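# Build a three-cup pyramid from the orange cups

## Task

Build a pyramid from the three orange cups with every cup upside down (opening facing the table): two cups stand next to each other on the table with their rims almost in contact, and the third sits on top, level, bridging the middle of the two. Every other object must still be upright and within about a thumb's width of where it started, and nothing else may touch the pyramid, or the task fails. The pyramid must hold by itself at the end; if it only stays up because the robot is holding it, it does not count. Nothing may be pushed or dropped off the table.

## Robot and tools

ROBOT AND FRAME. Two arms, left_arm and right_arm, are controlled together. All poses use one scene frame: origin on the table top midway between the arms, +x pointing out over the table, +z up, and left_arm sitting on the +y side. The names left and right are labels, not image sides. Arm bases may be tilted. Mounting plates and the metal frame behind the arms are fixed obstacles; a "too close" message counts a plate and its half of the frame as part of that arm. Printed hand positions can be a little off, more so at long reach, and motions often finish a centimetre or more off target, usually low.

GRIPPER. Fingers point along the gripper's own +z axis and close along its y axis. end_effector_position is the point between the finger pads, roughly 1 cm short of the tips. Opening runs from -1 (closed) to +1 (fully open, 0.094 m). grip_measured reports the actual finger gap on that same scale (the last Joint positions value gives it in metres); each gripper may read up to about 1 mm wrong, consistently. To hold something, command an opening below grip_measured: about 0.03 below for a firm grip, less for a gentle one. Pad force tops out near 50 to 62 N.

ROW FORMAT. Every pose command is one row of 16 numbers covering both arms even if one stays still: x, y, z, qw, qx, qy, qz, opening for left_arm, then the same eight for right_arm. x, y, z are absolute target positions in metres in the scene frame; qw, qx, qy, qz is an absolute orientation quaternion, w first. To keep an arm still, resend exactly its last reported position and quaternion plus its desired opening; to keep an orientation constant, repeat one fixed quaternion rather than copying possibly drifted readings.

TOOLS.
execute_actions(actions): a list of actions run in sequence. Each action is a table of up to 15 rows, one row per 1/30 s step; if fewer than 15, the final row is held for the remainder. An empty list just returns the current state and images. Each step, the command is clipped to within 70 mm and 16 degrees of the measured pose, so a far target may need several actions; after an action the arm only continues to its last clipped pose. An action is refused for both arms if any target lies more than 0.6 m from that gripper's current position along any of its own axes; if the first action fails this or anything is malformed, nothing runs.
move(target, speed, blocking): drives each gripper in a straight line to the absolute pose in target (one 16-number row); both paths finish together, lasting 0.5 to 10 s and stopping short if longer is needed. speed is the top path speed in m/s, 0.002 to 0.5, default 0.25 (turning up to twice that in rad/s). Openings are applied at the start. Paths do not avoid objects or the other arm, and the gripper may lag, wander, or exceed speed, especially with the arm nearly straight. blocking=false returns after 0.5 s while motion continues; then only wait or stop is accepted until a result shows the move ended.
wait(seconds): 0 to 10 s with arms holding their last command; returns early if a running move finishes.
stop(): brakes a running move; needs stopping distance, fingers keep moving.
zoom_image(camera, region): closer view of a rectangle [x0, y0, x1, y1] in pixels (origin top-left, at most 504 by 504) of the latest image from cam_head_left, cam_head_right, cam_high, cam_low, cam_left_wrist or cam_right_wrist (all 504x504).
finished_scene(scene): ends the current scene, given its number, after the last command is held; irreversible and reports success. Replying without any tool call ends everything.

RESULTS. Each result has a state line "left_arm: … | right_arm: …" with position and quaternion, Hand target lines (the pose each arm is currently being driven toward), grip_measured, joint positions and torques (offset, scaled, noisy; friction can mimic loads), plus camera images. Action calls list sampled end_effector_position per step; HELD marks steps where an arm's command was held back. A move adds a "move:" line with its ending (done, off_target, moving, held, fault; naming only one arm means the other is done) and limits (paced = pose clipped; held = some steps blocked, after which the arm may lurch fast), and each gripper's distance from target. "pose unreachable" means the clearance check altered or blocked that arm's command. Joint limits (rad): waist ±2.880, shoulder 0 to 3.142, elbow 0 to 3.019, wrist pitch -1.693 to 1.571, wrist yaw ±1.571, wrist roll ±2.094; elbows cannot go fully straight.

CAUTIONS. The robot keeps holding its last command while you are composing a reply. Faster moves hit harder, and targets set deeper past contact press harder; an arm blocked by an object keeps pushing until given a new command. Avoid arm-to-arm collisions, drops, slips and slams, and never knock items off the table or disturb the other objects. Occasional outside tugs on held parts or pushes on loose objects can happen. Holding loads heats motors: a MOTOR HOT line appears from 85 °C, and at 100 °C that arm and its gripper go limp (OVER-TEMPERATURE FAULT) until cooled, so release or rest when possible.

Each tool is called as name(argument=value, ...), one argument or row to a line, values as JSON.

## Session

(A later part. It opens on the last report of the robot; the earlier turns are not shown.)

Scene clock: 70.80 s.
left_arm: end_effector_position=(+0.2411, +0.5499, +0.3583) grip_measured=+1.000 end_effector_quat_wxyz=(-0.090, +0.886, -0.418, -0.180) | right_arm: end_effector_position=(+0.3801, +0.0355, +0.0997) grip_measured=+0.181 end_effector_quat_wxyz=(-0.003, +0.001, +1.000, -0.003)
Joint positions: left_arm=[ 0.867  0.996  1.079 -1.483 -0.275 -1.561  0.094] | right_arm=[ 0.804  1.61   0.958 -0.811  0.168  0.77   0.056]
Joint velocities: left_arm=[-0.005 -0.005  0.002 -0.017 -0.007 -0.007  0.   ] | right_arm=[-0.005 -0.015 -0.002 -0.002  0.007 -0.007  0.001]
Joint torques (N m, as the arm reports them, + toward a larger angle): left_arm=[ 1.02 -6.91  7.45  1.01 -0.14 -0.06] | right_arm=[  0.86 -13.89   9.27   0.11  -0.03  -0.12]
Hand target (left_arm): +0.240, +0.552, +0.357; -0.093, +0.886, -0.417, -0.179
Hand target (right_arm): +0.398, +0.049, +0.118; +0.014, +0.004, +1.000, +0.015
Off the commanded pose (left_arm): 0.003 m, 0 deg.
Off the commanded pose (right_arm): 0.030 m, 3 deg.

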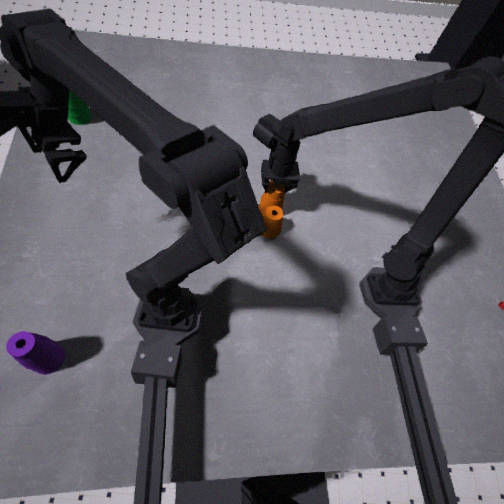

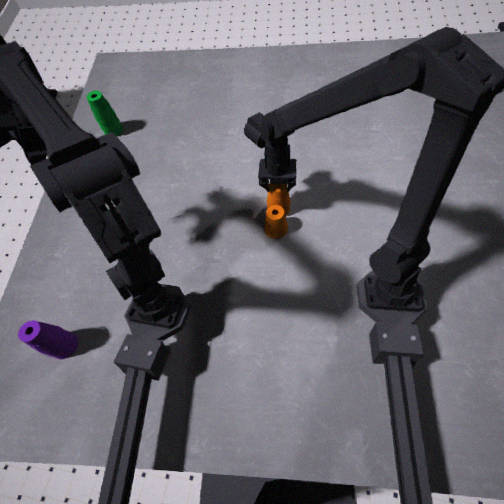

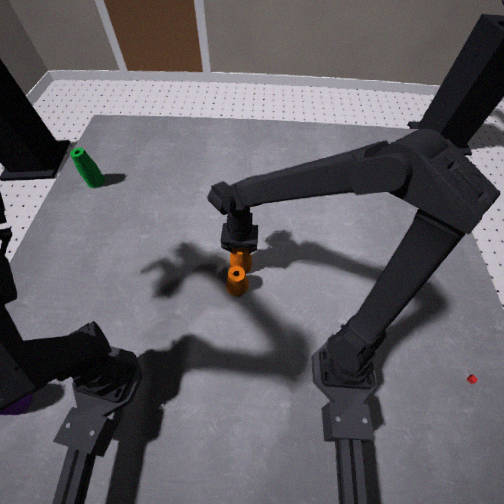

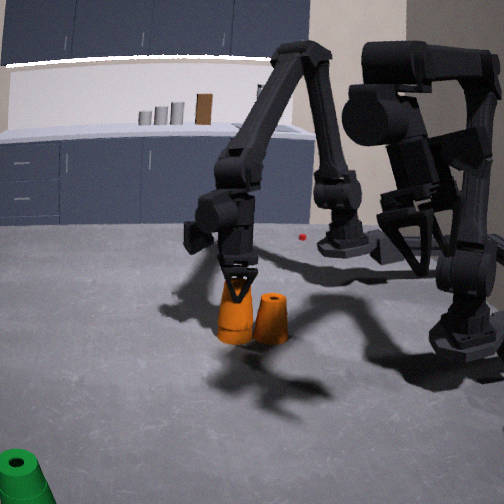

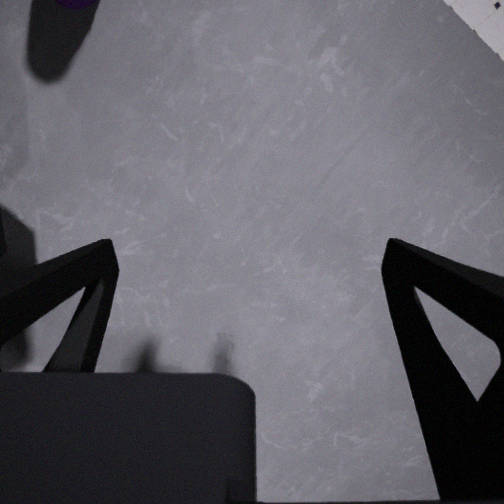

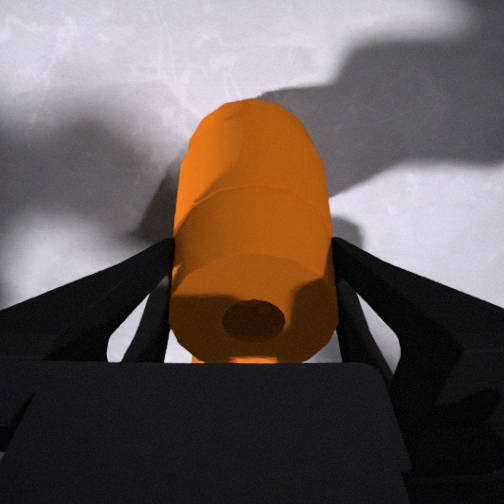

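execute_actions(
  actions=[
    [[0.24,0.552,0.357,-0.093,0.886,-0.417,-0.179,1, 0.4000,0.0505,0.1184,0.0148,0.0037,1,0.0155,0.155],[0.24,0.552,0.357,-0.093,0.886,-0.417,-0.179,1, 0.4008,0.0512,0.1190,0.0154,0.0038,1,0.0161,0.155],[0.24,0.552,0.357,-0.093,0.886,-0.417,-0.179,1, 0.4016,0.0519,0.1195,0.0161,0.004,1,0.0168,0.155],[0.24,0.552,0.357,-0.093,0.886,-0.417,-0.179,1, 0.4015,0.0519,0.1205,0.0161,0.004,1,0.0168,0.155],[0.24,0.552,0.357,-0.093,0.886,-0.417,-0.179,1, 0.4014,0.0519,0.1220,0.0162,0.004,1,0.0169,0.155],[0.24,0.552,0.357,-0.093,0.886,-0.417,-0.179,1, 0.4012,0.0519,0.1240,0.0163,0.004,1,0.017,0.155],[0.24,0.552,0.357,-0.093,0.886,-0.417,-0.179,1, 0.4010,0.0518,0.1262,0.0164,0.0041,1,0.0171,0.155],[0.24,0.552,0.357,-0.093,0.886,-0.417,-0.179,1, 0.4008,0.0518,0.1285,0.0165,0.0041,1,0.0172,0.155],[0.24,0.552,0.357,-0.093,0.886,-0.417,-0.179,1, 0.4006,0.0518,0.1308,0.0166,0.0041,1,0.0174,0.155],[0.24,0.552,0.357,-0.093,0.886,-0.417,-0.179,1, 0.4004,0.0518,0.1331,0.0167,0.0042,1,0.0175,0.155],[0.24,0.552,0.357,-0.093,0.886,-0.417,-0.179,1, 0.4002,0.0517,0.1354,0.0168,0.0042,1,0.0176,0.155],[0.24,0.552,0.357,-0.093,0.886,-0.417,-0.179,1, 0.4000,0.0517,0.1375,0.0169,0.0042,1,0.0177,0.155],[0.24,0.552,0.357,-0.093,0.886,-0.417,-0.179,1, 0.3998,0.0517,0.1390,0.017,0.0042,1,0.0178,0.155],[0.24,0.552,0.357,-0.093,0.886,-0.417,-0.179,1, 0.3998,0.0517,0.1400,0.017,0.0042,1,0.0178,0.155]],
  ],
)

Scene clock: 72.83 s.
left_arm: end_effector_position=(+0.2411, +0.5499, +0.3583) grip_measured=+1.000 end_effector_quat_wxyz=(-0.090, +0.886, -0.418, -0.180) | right_arm: end_effector_position=(+0.3801, +0.0327, +0.1117) grip_measured=+0.181 end_effector_quat_wxyz=(-0.008, -0.000, +1.000, -0.007)
Joint positions: left_arm=[ 0.867  0.996  1.079 -1.483 -0.275 -1.561  0.094] | right_arm=[ 0.804  1.589  0.97  -0.857  0.168  0.77   0.056]
Joint velocities: left_arm=[-0.005 -0.005 -0.007 -0.012  0.022 -0.022  0.   ] | right_arm=[-0.015 -0.151  0.022 -0.095 -0.037 -0.051 -0.001]
Joint torques (N m, as the arm reports them, + toward a larger angle): left_arm=[ 1.81 -6.03  7.61  1.16 -0.16 -0.01] | right_arm=[  1.62 -14.16  10.06   0.18   0.     0.01]
Hand target (left_arm): +0.240, +0.552, +0.357; -0.093, +0.886, -0.417, -0.179
Hand target (right_arm): +0.399, +0.051, +0.140; +0.017, +0.004, +1.000, +0.018
Off the commanded pose (left_arm): 0.003 m, 0 deg.
Off the commanded pose (right_arm): 0.039 m, 4 deg.
Step readings (end_effector_position):
0: left_arm (+0.2411, +0.5499, +0.3583) | right_arm (+0.3800, +0.0354, +0.0997)
1: left_arm (+0.2411, +0.5499, +0.3583) | right_arm (+0.3800, +0.0354, +0.0997)
2: left_arm (+0.2411, +0.5499, +0.3583) | right_arm (+0.3800, +0.0354, +0.0997)
4: left_arm (+0.2411, +0.5499, +0.3583) | right_arm (+0.3803, +0.0356, +0.1000)
8: left_arm (+0.2411, +0.5499, +0.3583) | right_arm (+0.3808, +0.0357, +0.1018)
15: end_effector_position above

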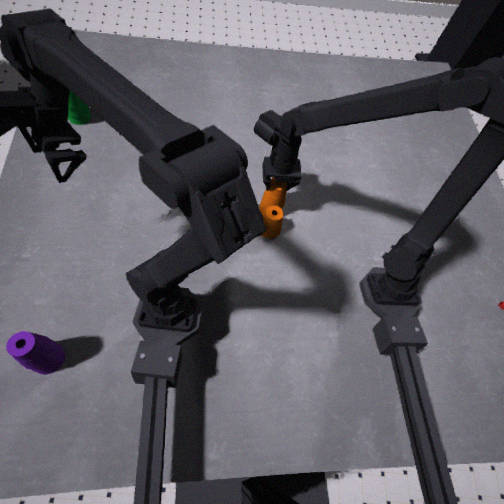

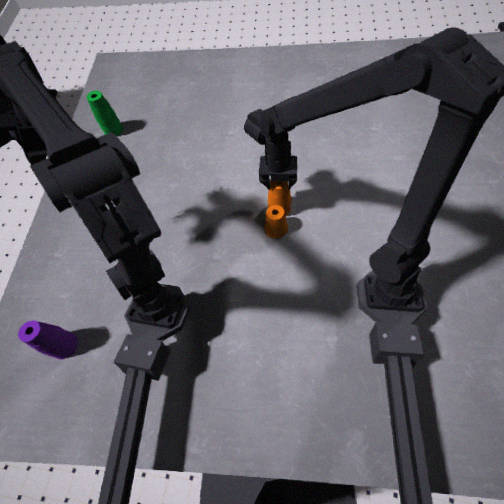

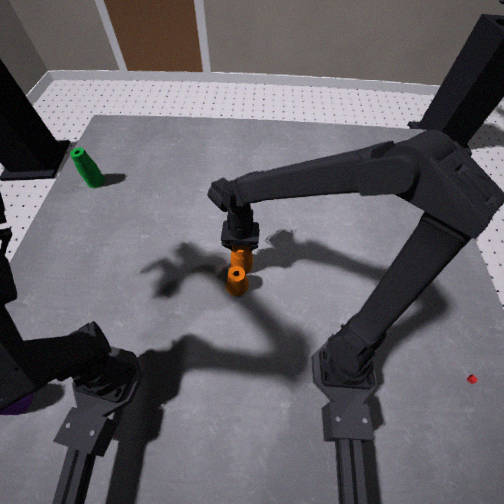

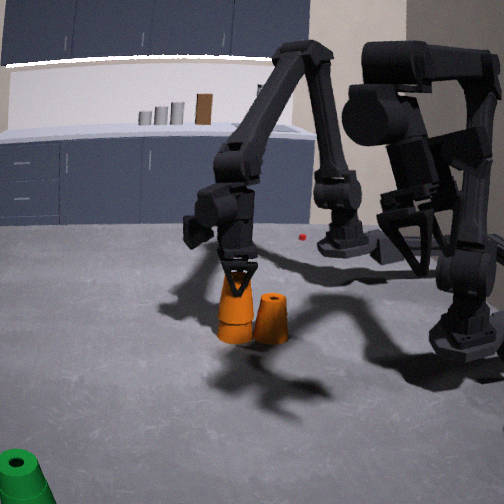

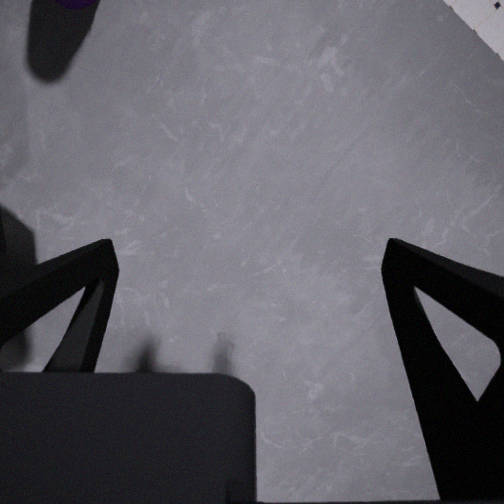

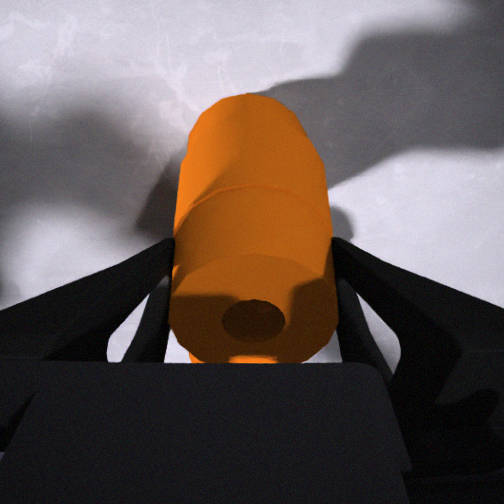

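execute_actions(
  actions=[
    [[0.24,0.552,0.357,-0.093,0.886,-0.417,-0.179,1, 0.3997,0.0520,0.1415,0.0171,0.0042,1,0.0179,0.155],[0.24,0.552,0.357,-0.093,0.886,-0.417,-0.179,1, 0.3994,0.0523,0.1445,0.0172,0.0043,1,0.018,0.155],[0.24,0.552,0.357,-0.093,0.886,-0.417,-0.179,1, 0.3990,0.0526,0.1490,0.0174,0.0043,1,0.0182,0.155],[0.24,0.552,0.357,-0.093,0.886,-0.417,-0.179,1, 0.3985,0.0528,0.1545,0.0177,0.0044,1,0.0185,0.155],[0.24,0.552,0.357,-0.093,0.886,-0.417,-0.179,1, 0.3980,0.0530,0.1605,0.0179,0.0044,1,0.0188,0.155],[0.24,0.552,0.357,-0.093,0.886,-0.417,-0.179,1, 0.3974,0.0530,0.1670,0.0182,0.0045,1,0.0191,0.155],[0.24,0.552,0.357,-0.093,0.886,-0.417,-0.179,1, 0.3969,0.0530,0.1735,0.0185,0.0046,1,0.0194,0.155],[0.24,0.552,0.357,-0.093,0.886,-0.417,-0.179,1, 0.3963,0.0530,0.1800,0.0188,0.0047,1,0.0197,0.155],[0.24,0.552,0.357,-0.093,0.886,-0.417,-0.179,1, 0.3957,0.0530,0.1865,0.0191,0.0048,1,0.02,0.155],[0.24,0.552,0.357,-0.093,0.886,-0.417,-0.179,1, 0.3952,0.0530,0.1925,0.0194,0.0048,1,0.0203,0.155],[0.24,0.552,0.357,-0.093,0.886,-0.417,-0.179,1, 0.3947,0.0530,0.1975,0.0196,0.0049,1,0.0206,0.155],[0.24,0.552,0.357,-0.093,0.886,-0.417,-0.179,1, 0.3944,0.0530,0.2015,0.0198,0.005,1,0.0208,0.155],[0.24,0.552,0.357,-0.093,0.886,-0.417,-0.179,1, 0.3941,0.0530,0.2045,0.0199,0.005,1,0.0209,0.155],[0.24,0.552,0.357,-0.093,0.886,-0.417,-0.179,1, 0.3940,0.0530,0.2060,0.02,0.005,1,0.021,0.155]],
  ],
)

Scene clock: 76.33 s.
left_arm: end_effector_position=(+0.2411, +0.5499, +0.3583) grip_measured=+1.000 end_effector_quat_wxyz=(-0.090, +0.886, -0.418, -0.180) | right_arm: end_effector_position=(+0.3790, +0.0362, +0.1788) grip_measured=+0.181 end_effector_quat_wxyz=(+0.000, -0.004, +1.000, +0.002)
Joint positions: left_arm=[ 0.867  0.996  1.079 -1.483 -0.275 -1.561  0.094] | right_arm=[ 0.84   1.47   1.03  -1.018  0.17   0.795  0.056]
Joint velocities: left_arm=[-0.015 -0.015  0.002 -0.007  0.022 -0.081  0.   ] | right_arm=[ 0.063 -0.278  0.217 -0.193  0.081 -0.051  0.001]
Joint torques (N m, as the arm reports them, + toward a larger angle): left_arm=[ 1.36 -6.84  7.44  1.18 -0.13 -0.03] | right_arm=[  1.69 -12.38  10.17   0.24   0.11   0.06]
Hand target (left_arm): +0.240, +0.552, +0.357; -0.093, +0.886, -0.417, -0.179
Hand target (right_arm): +0.393, +0.052, +0.206; +0.020, +0.005, +1.000, +0.021
Off the commanded pose (left_arm): 0.003 m, 0 deg.
Off the commanded pose (right_arm): 0.035 m, 3 deg.
Step readings (end_effector_position):
0: left_arm (+0.2411, +0.5499, +0.3583) | right_arm (+0.3832, +0.0341, +0.1181)
1: left_arm (+0.2411, +0.5499, +0.3583) | right_arm (+0.3831, +0.0340, +0.1181)
2: left_arm (+0.2411, +0.5499, +0.3583) | right_arm (+0.3827, +0.0337, +0.1181)
4: left_arm (+0.2411, +0.5499, +0.3583) | right_arm (+0.3812, +0.0324, +0.1193)
8: left_arm (+0.2411, +0.5499, +0.3583) | right_arm (+0.3766, +0.0298, +0.1315)
15: end_effector_position above

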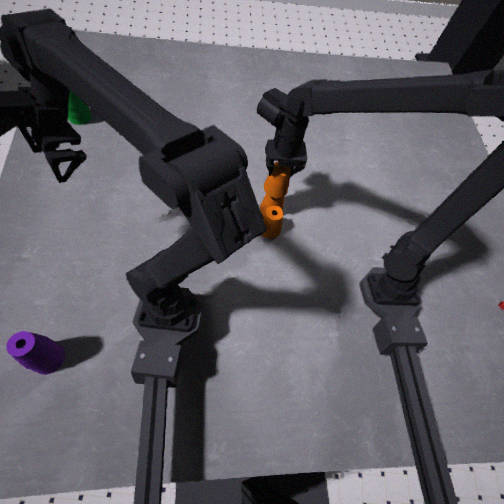

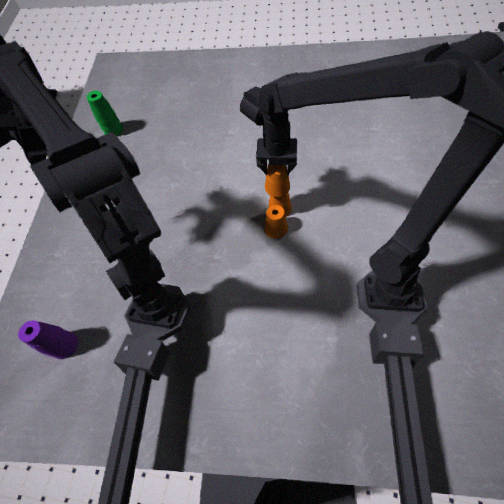

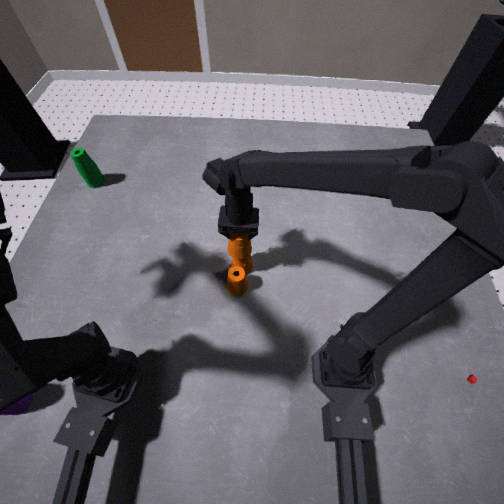

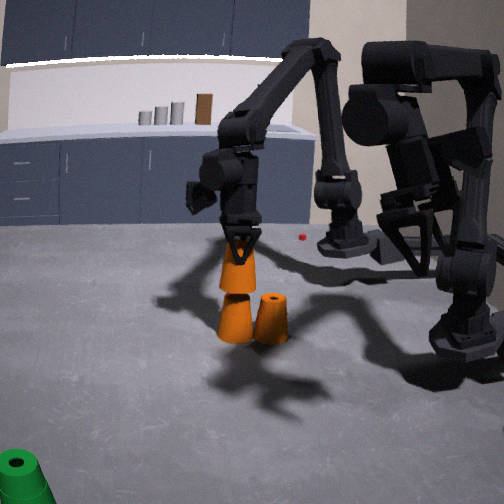

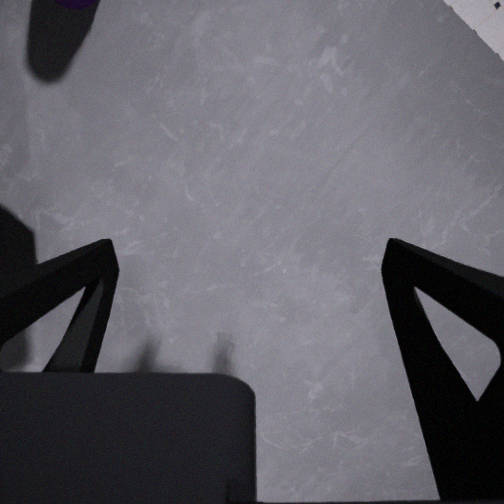

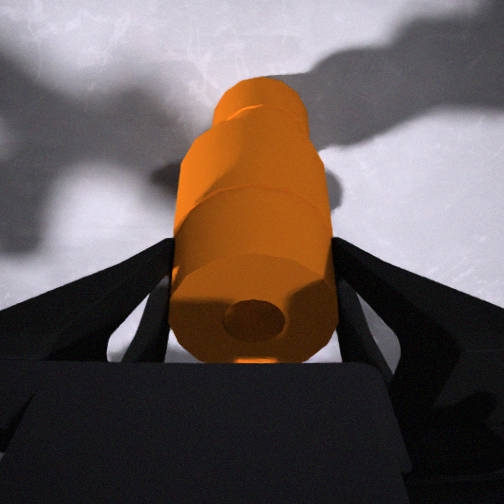

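execute_actions(
  actions=[],
)

Scene clock: 78.13 s.
left_arm: end_effector_position=(+0.2411, +0.5499, +0.3583) grip_measured=+1.000 end_effector_quat_wxyz=(-0.090, +0.886, -0.418, -0.180) | right_arm: end_effector_position=(+0.3831, +0.0394, +0.1907) grip_measured=+0.181 end_effector_quat_wxyz=(+0.008, +0.000, +1.000, +0.009)
Joint positions: left_arm=[ 0.867  0.996  1.079 -1.483 -0.275 -1.561  0.094] | right_arm=[ 0.843  1.454  1.046 -1.03   0.171  0.803  0.056]
Joint velocities: left_arm=[-0.015 -0.005  0.012 -0.002 -0.095 -0.022  0.   ] | right_arm=[-0.005 -0.005 -0.027 -0.007 -0.022  0.022 -0.001]
Joint torques (N m, as the arm reports them, + toward a larger angle): left_arm=[ 1.63 -6.49  7.5   0.96 -0.12 -0.04] | right_arm=[  1.48 -12.    10.26   0.26   0.1    0.08]
Hand target (left_arm): +0.240, +0.552, +0.357; -0.093, +0.886, -0.417, -0.179
Hand target (right_arm): +0.393, +0.052, +0.206; +0.020, +0.005, +1.000, +0.022
Off the commanded pose (left_arm): 0.003 m, 0 deg.
Off the commanded pose (right_arm): 0.023 m, 2 deg.

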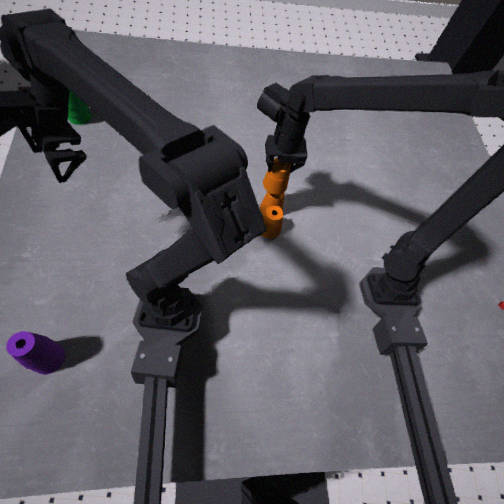

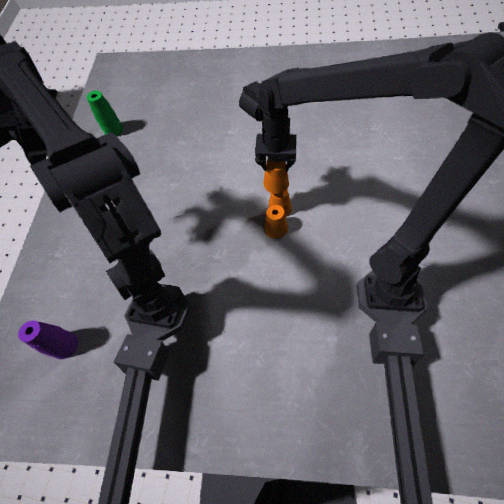

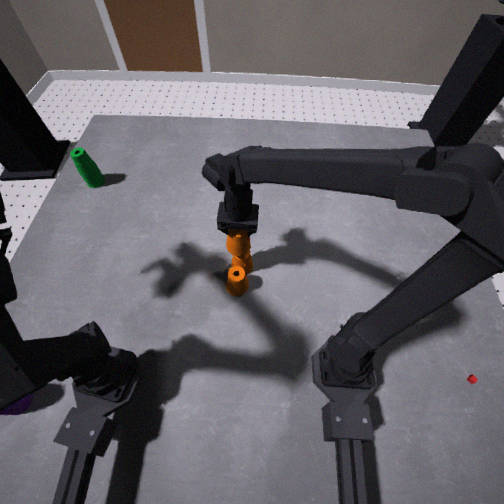

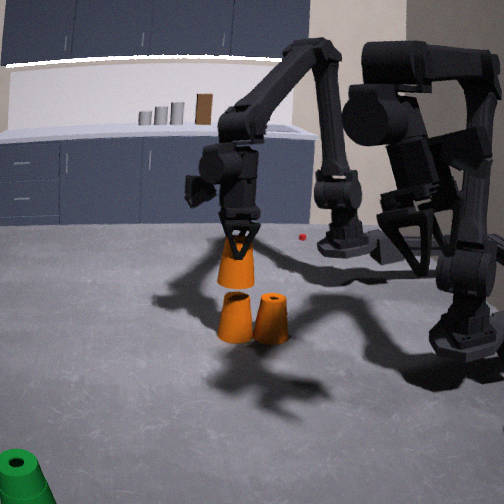

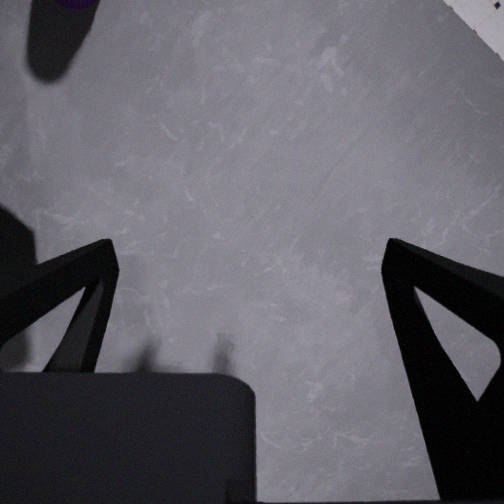

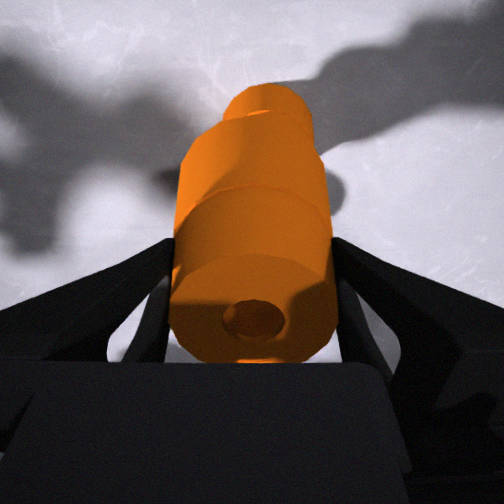

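move(
  target=[0.24,0.552,0.357,-0.093,0.886,-0.417,-0.179,1,0.3455,0.036,0.178,0,0,1,0,0.155],
  speed=0.08,
)

zoom_image(
  camera="cam_low",
  region=[190, 220, 330, 360],
)

Scene clock: 79.40 s.
left_arm: end_effector_position=(+0.2411, +0.5499, +0.3583) grip_measured=+1.000 end_effector_quat_wxyz=(-0.090, +0.886, -0.418, -0.180) | right_arm: end_effector_position=(+0.3451, +0.0316, +0.1696) grip_measured=+0.181 end_effector_quat_wxyz=(-0.012, -0.006, +1.000, -0.012)
Joint positions: left_arm=[ 0.867  0.996  1.079 -1.483 -0.275 -1.561  0.094] | right_arm=[ 0.89   1.45   0.965 -1.018  0.175  0.848  0.056]
Joint velocities: left_arm=[ 0.005 -0.005 -0.002  0.022 -0.037 -0.022  0.   ] | right_arm=[-0.005 -0.044 -0.032  0.007  0.081  0.037 -0.   ]
Joint torques (N m, as the arm reports them, + toward a larger angle): left_arm=[ 0.94 -6.14  7.48  0.98 -0.12  0.02] | right_arm=[  1.52 -13.21   6.34   0.8    0.12   0.08]
Hand target (left_arm): +0.240, +0.552, +0.357; -0.093, +0.886, -0.417, -0.179
Hand target (right_arm): +0.345, +0.035, +0.178; -0.000, -0.000, +1.000, -0.000
Off the commanded pose (left_arm): 0.003 m, 0 deg.
Off the commanded pose (right_arm): 0.009 m, 2 deg.
move: done

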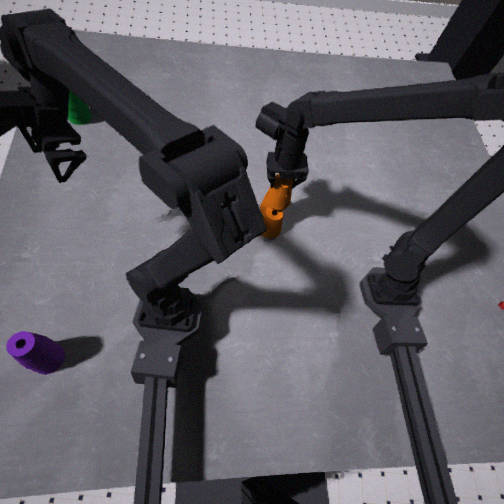

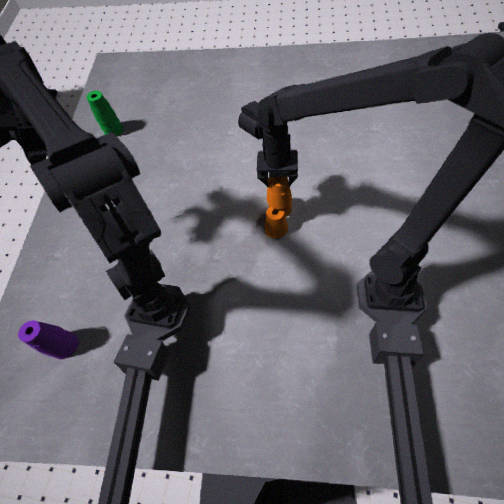

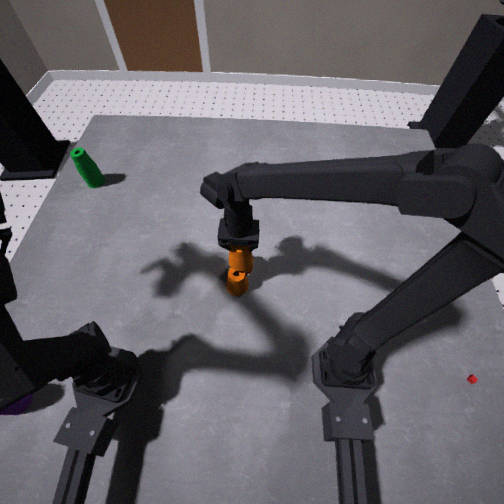

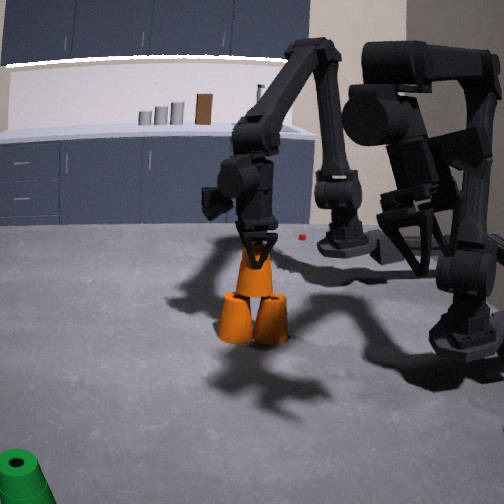

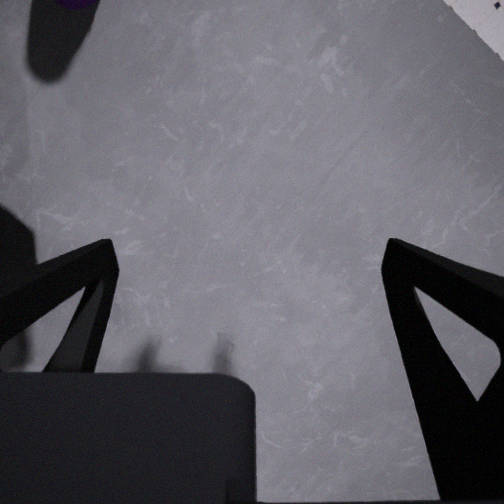

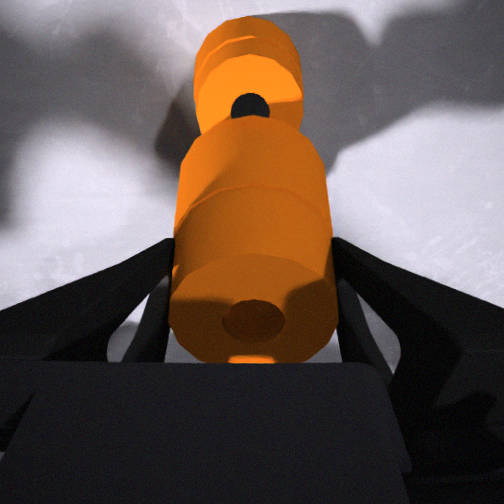

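Region (190, 220, 330, 360) of cam_low's 504x504 image, scaled by 3.600, with more detail than that image has.

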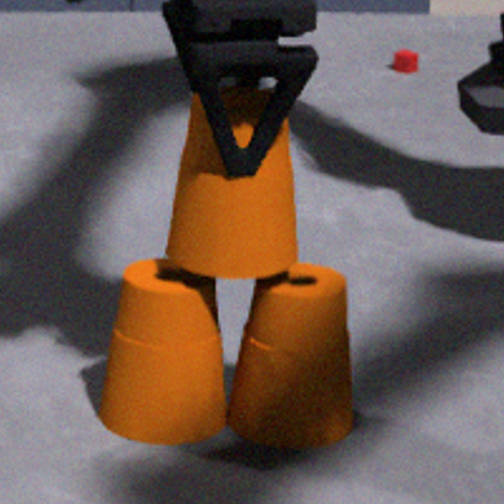

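execute_actions(
  actions=[],
)

zoom_image(
  camera="cam_low",
  region=[190, 220, 330, 360],
)

zoom_image(
  camera="cam_high",
  region=[190, 210, 290, 310],
)

zoom_image(
  camera="cam_head_right",
  region=[225, 150, 325, 250],
)

Scene clock: 80.27 s.
left_arm: end_effector_position=(+0.2411, +0.5499, +0.3583) grip_measured=+1.000 end_effector_quat_wxyz=(-0.090, +0.886, -0.418, -0.180) | right_arm: end_effector_position=(+0.3454, +0.0317, +0.1704) grip_measured=+0.181 end_effector_quat_wxyz=(-0.011, -0.005, +1.000, -0.011)
Joint positions: left_arm=[ 0.867  0.996  1.079 -1.483 -0.275 -1.561  0.094] | right_arm=[ 0.89   1.448  0.965 -1.018  0.175  0.85   0.056]
Joint velocities: left_arm=[-0.005 -0.005  0.002 -0.017 -0.037 -0.022  0.   ] | right_arm=[-0.015 -0.005 -0.002 -0.012 -0.095  0.037 -0.   ]
Joint torques (N m, as the arm reports them, + toward a larger angle): left_arm=[ 1.67 -6.91  7.51  1.12 -0.13  0.  ] | right_arm=[  1.34 -13.22   6.27   0.82   0.11   0.08]
Hand target (left_arm): +0.240, +0.552, +0.357; -0.093, +0.886, -0.417, -0.179
Hand target (right_arm): +0.345, +0.035, +0.178; -0.000, -0.000, +1.000, -0.000
Off the commanded pose (left_arm): 0.003 m, 0 deg.
Off the commanded pose (right_arm): 0.009 m, 2 deg.

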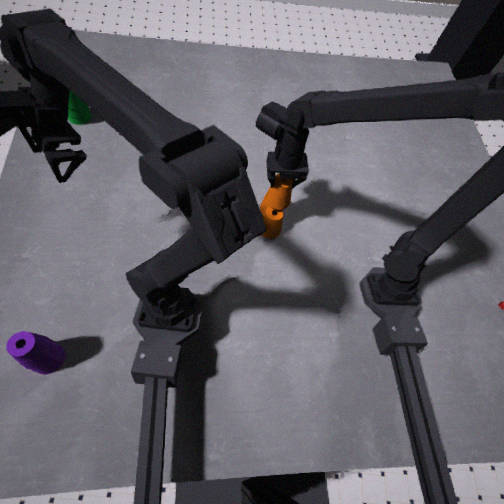

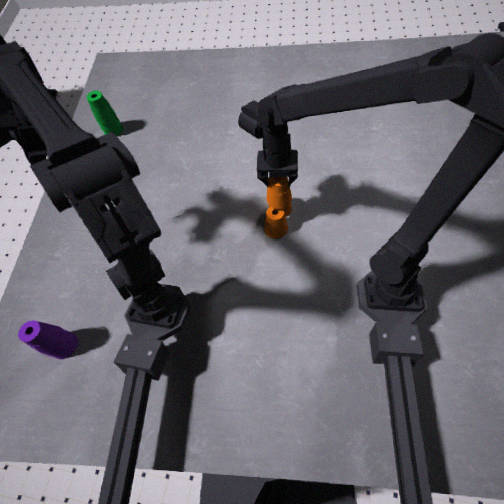

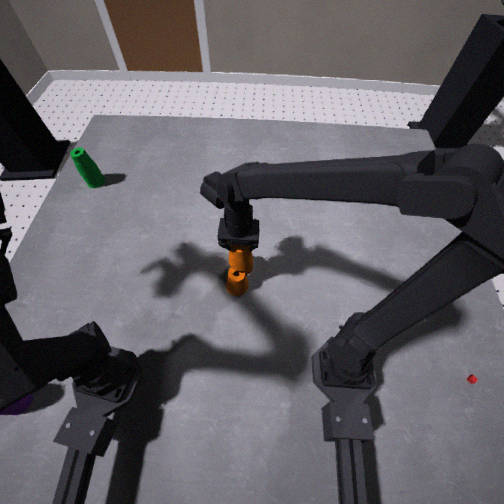

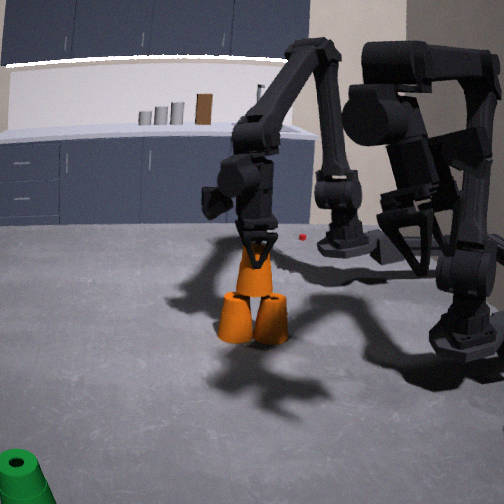

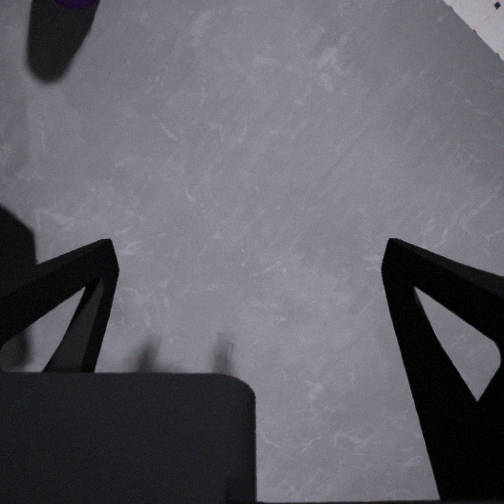

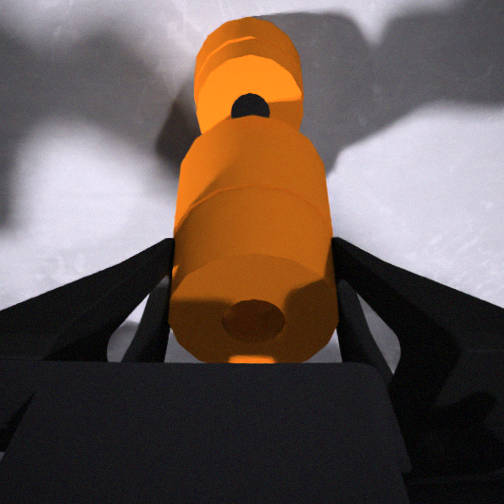

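Region (190, 220, 330, 360) of cam_low's 504x504 image, scaled by 3.600, with more detail than that image has.

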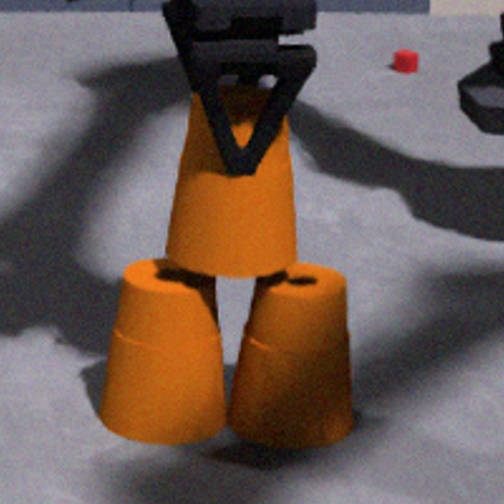

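Region (190, 210, 290, 310) of cam_high's 504x504 image, scaled by 5.040, with more detail than that image has.

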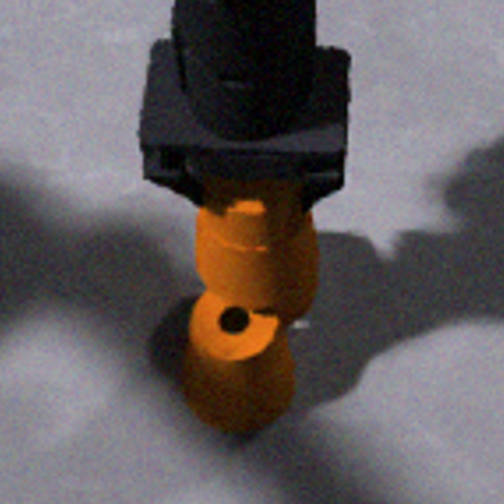

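Region (225, 150, 325, 250) of cam_head_right's 504x504 image, scaled by 5.040, with more detail than that image has.

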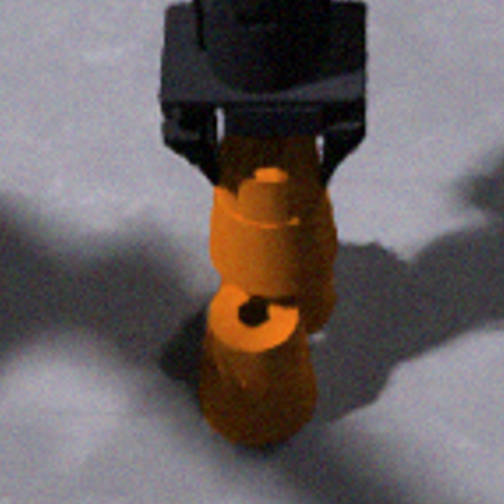

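execute_actions(
  actions=[
    [
[0.24,0.552,0.357,-0.093,0.886,-0.417,-0.179,1,0.3453,0.0363,0.1773,0.0003,0,1,0.0004,0.155],
[0.24,0.552,0.357,-0.093,0.886,-0.417,-0.179,1,0.3450,0.0367,0.1764,0.0007,0,1,0.0008,0.155],
[0.24,0.552,0.357,-0.093,0.886,-0.417,-0.179,1,0.3447,0.0371,0.1754,0.0011,0,1,0.0013,0.155],
[0.24,0.552,0.357,-0.093,0.886,-0.417,-0.179,1,0.3443,0.0375,0.1744,0.0015,0,1,0.0018,0.155],
[0.24,0.552,0.357,-0.093,0.886,-0.417,-0.179,1,0.3440,0.0379,0.1734,0.0019,0,1,0.0023,0.155],
[0.24,0.552,0.357,-0.093,0.886,-0.417,-0.179,1,0.3437,0.0383,0.1724,0.0023,0,1,0.0028,0.155],
[0.24,0.552,0.357,-0.093,0.886,-0.417,-0.179,1,0.3434,0.0387,0.1714,0.0027,0,1,0.0033,0.155],
[0.24,0.552,0.357,-0.093,0.886,-0.417,-0.179,1,0.3431,0.0391,0.1704,0.0031,0,1,0.0038,0.155],
[0.24,0.552,0.357,-0.093,0.886,-0.417,-0.179,1,0.3428,0.0395,0.1694,0.0035,0,1,0.0043,0.155],
[0.24,0.552,0.357,-0.093,0.886,-0.417,-0.179,1,0.3426,0.0398,0.1686,0.0038,0,1,0.0047,0.155],
[0.24,0.552,0.357,-0.093,0.886,-0.417,-0.179,1,0.3424,0.0400,0.1680,0.0040,0,1,0.0050,0.155]
],
  ],
)

zoom_image(
  camera="cam_low",
  region=[190, 220, 330, 360],
)

Scene clock: 85.10 s.
left_arm: end_effector_position=(+0.2411, +0.5499, +0.3583) grip_measured=+1.000 end_effector_quat_wxyz=(-0.090, +0.886, -0.418, -0.180) | right_arm: end_effector_position=(+0.3451, +0.0354, +0.1653) grip_measured=+0.181 end_effector_quat_wxyz=(-0.002, -0.002, +1.000, -0.001)
Joint positions: left_arm=[ 0.867  0.996  1.079 -1.483 -0.275 -1.561  0.094] | right_arm=[ 0.895  1.448  0.947 -0.975  0.176  0.857  0.056]
Joint velocities: left_arm=[-0.005  0.015 -0.007  0.012  0.051 -0.007  0.   ] | right_arm=[-0.015 -0.015 -0.012 -0.022 -0.037 -0.022  0.   ]
Joint torques (N m, as the arm reports them, + toward a larger angle): left_arm=[ 0.83 -6.97  7.53  1.05 -0.13 -0.01] | right_arm=[  1.42 -11.85   6.26   0.95   0.13   0.08]
Hand target (left_arm): +0.240, +0.552, +0.357; -0.093, +0.886, -0.417, -0.179
Hand target (right_arm): +0.342, +0.040, +0.168; +0.004, +0.000, +1.000, +0.005
Off the commanded pose (left_arm): 0.003 m, 0 deg.
Off the commanded pose (right_arm): 0.006 m, 1 deg.
Step readings (end_effector_position):
0: left_arm (+0.2411, +0.5499, +0.3583) | right_arm (+0.3454, +0.0317, +0.1704)
1: left_arm (+0.2411, +0.5499, +0.3583) | right_arm (+0.3455, +0.0319, +0.1704)
2: left_arm (+0.2411, +0.5499, +0.3583) | right_arm (+0.3457, +0.0322, +0.1704)
4: left_arm (+0.2411, +0.5499, +0.3583) | right_arm (+0.3467, +0.0332, +0.1704)
8: left_arm (+0.2411, +0.5499, +0.3583) | right_arm (+0.3474, +0.0346, +0.1685)
15: end_effector_position above

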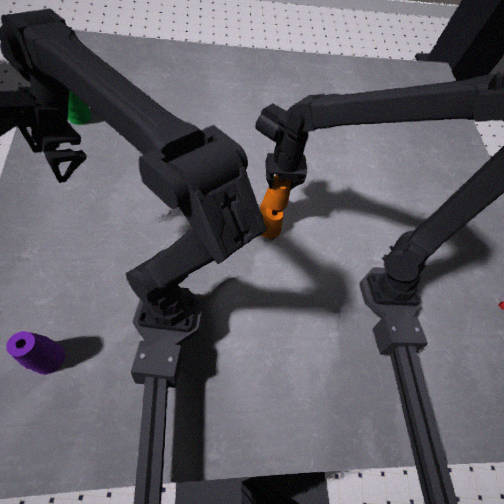

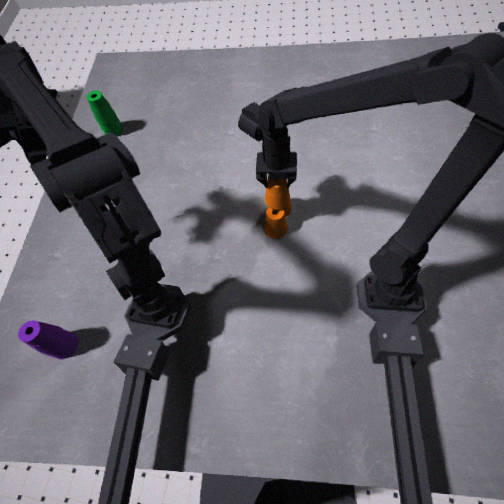

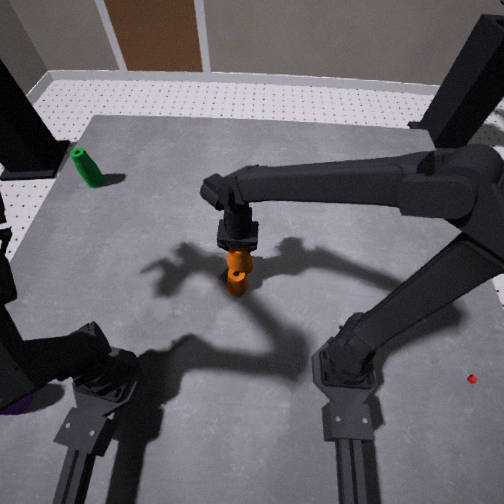

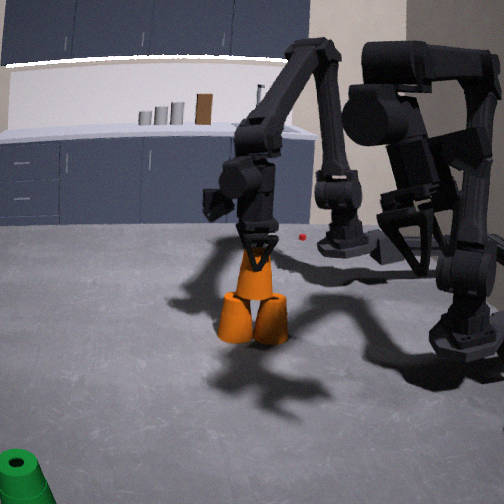

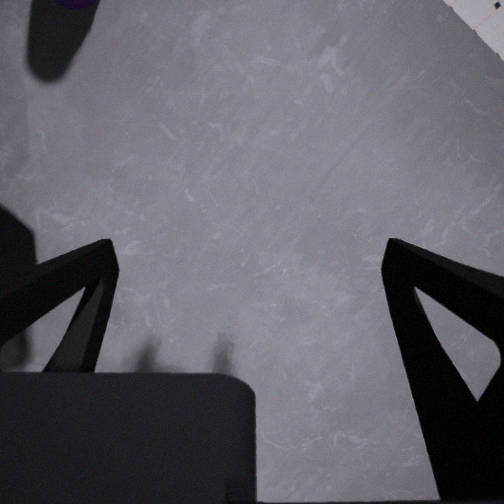

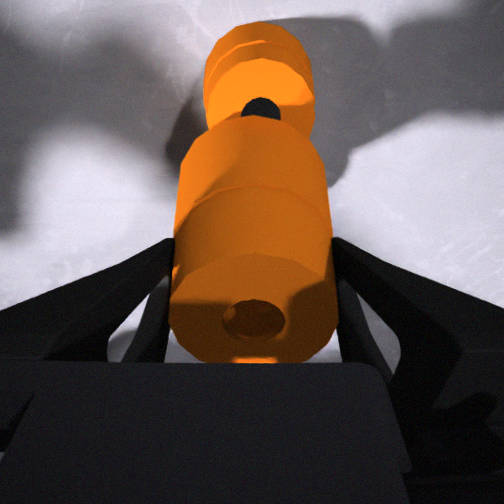

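Region (190, 220, 330, 360) of cam_low's 504x504 image, scaled by 3.600, with more detail than that image has.

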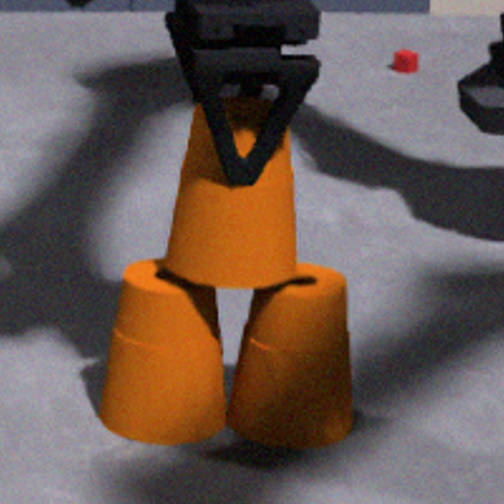

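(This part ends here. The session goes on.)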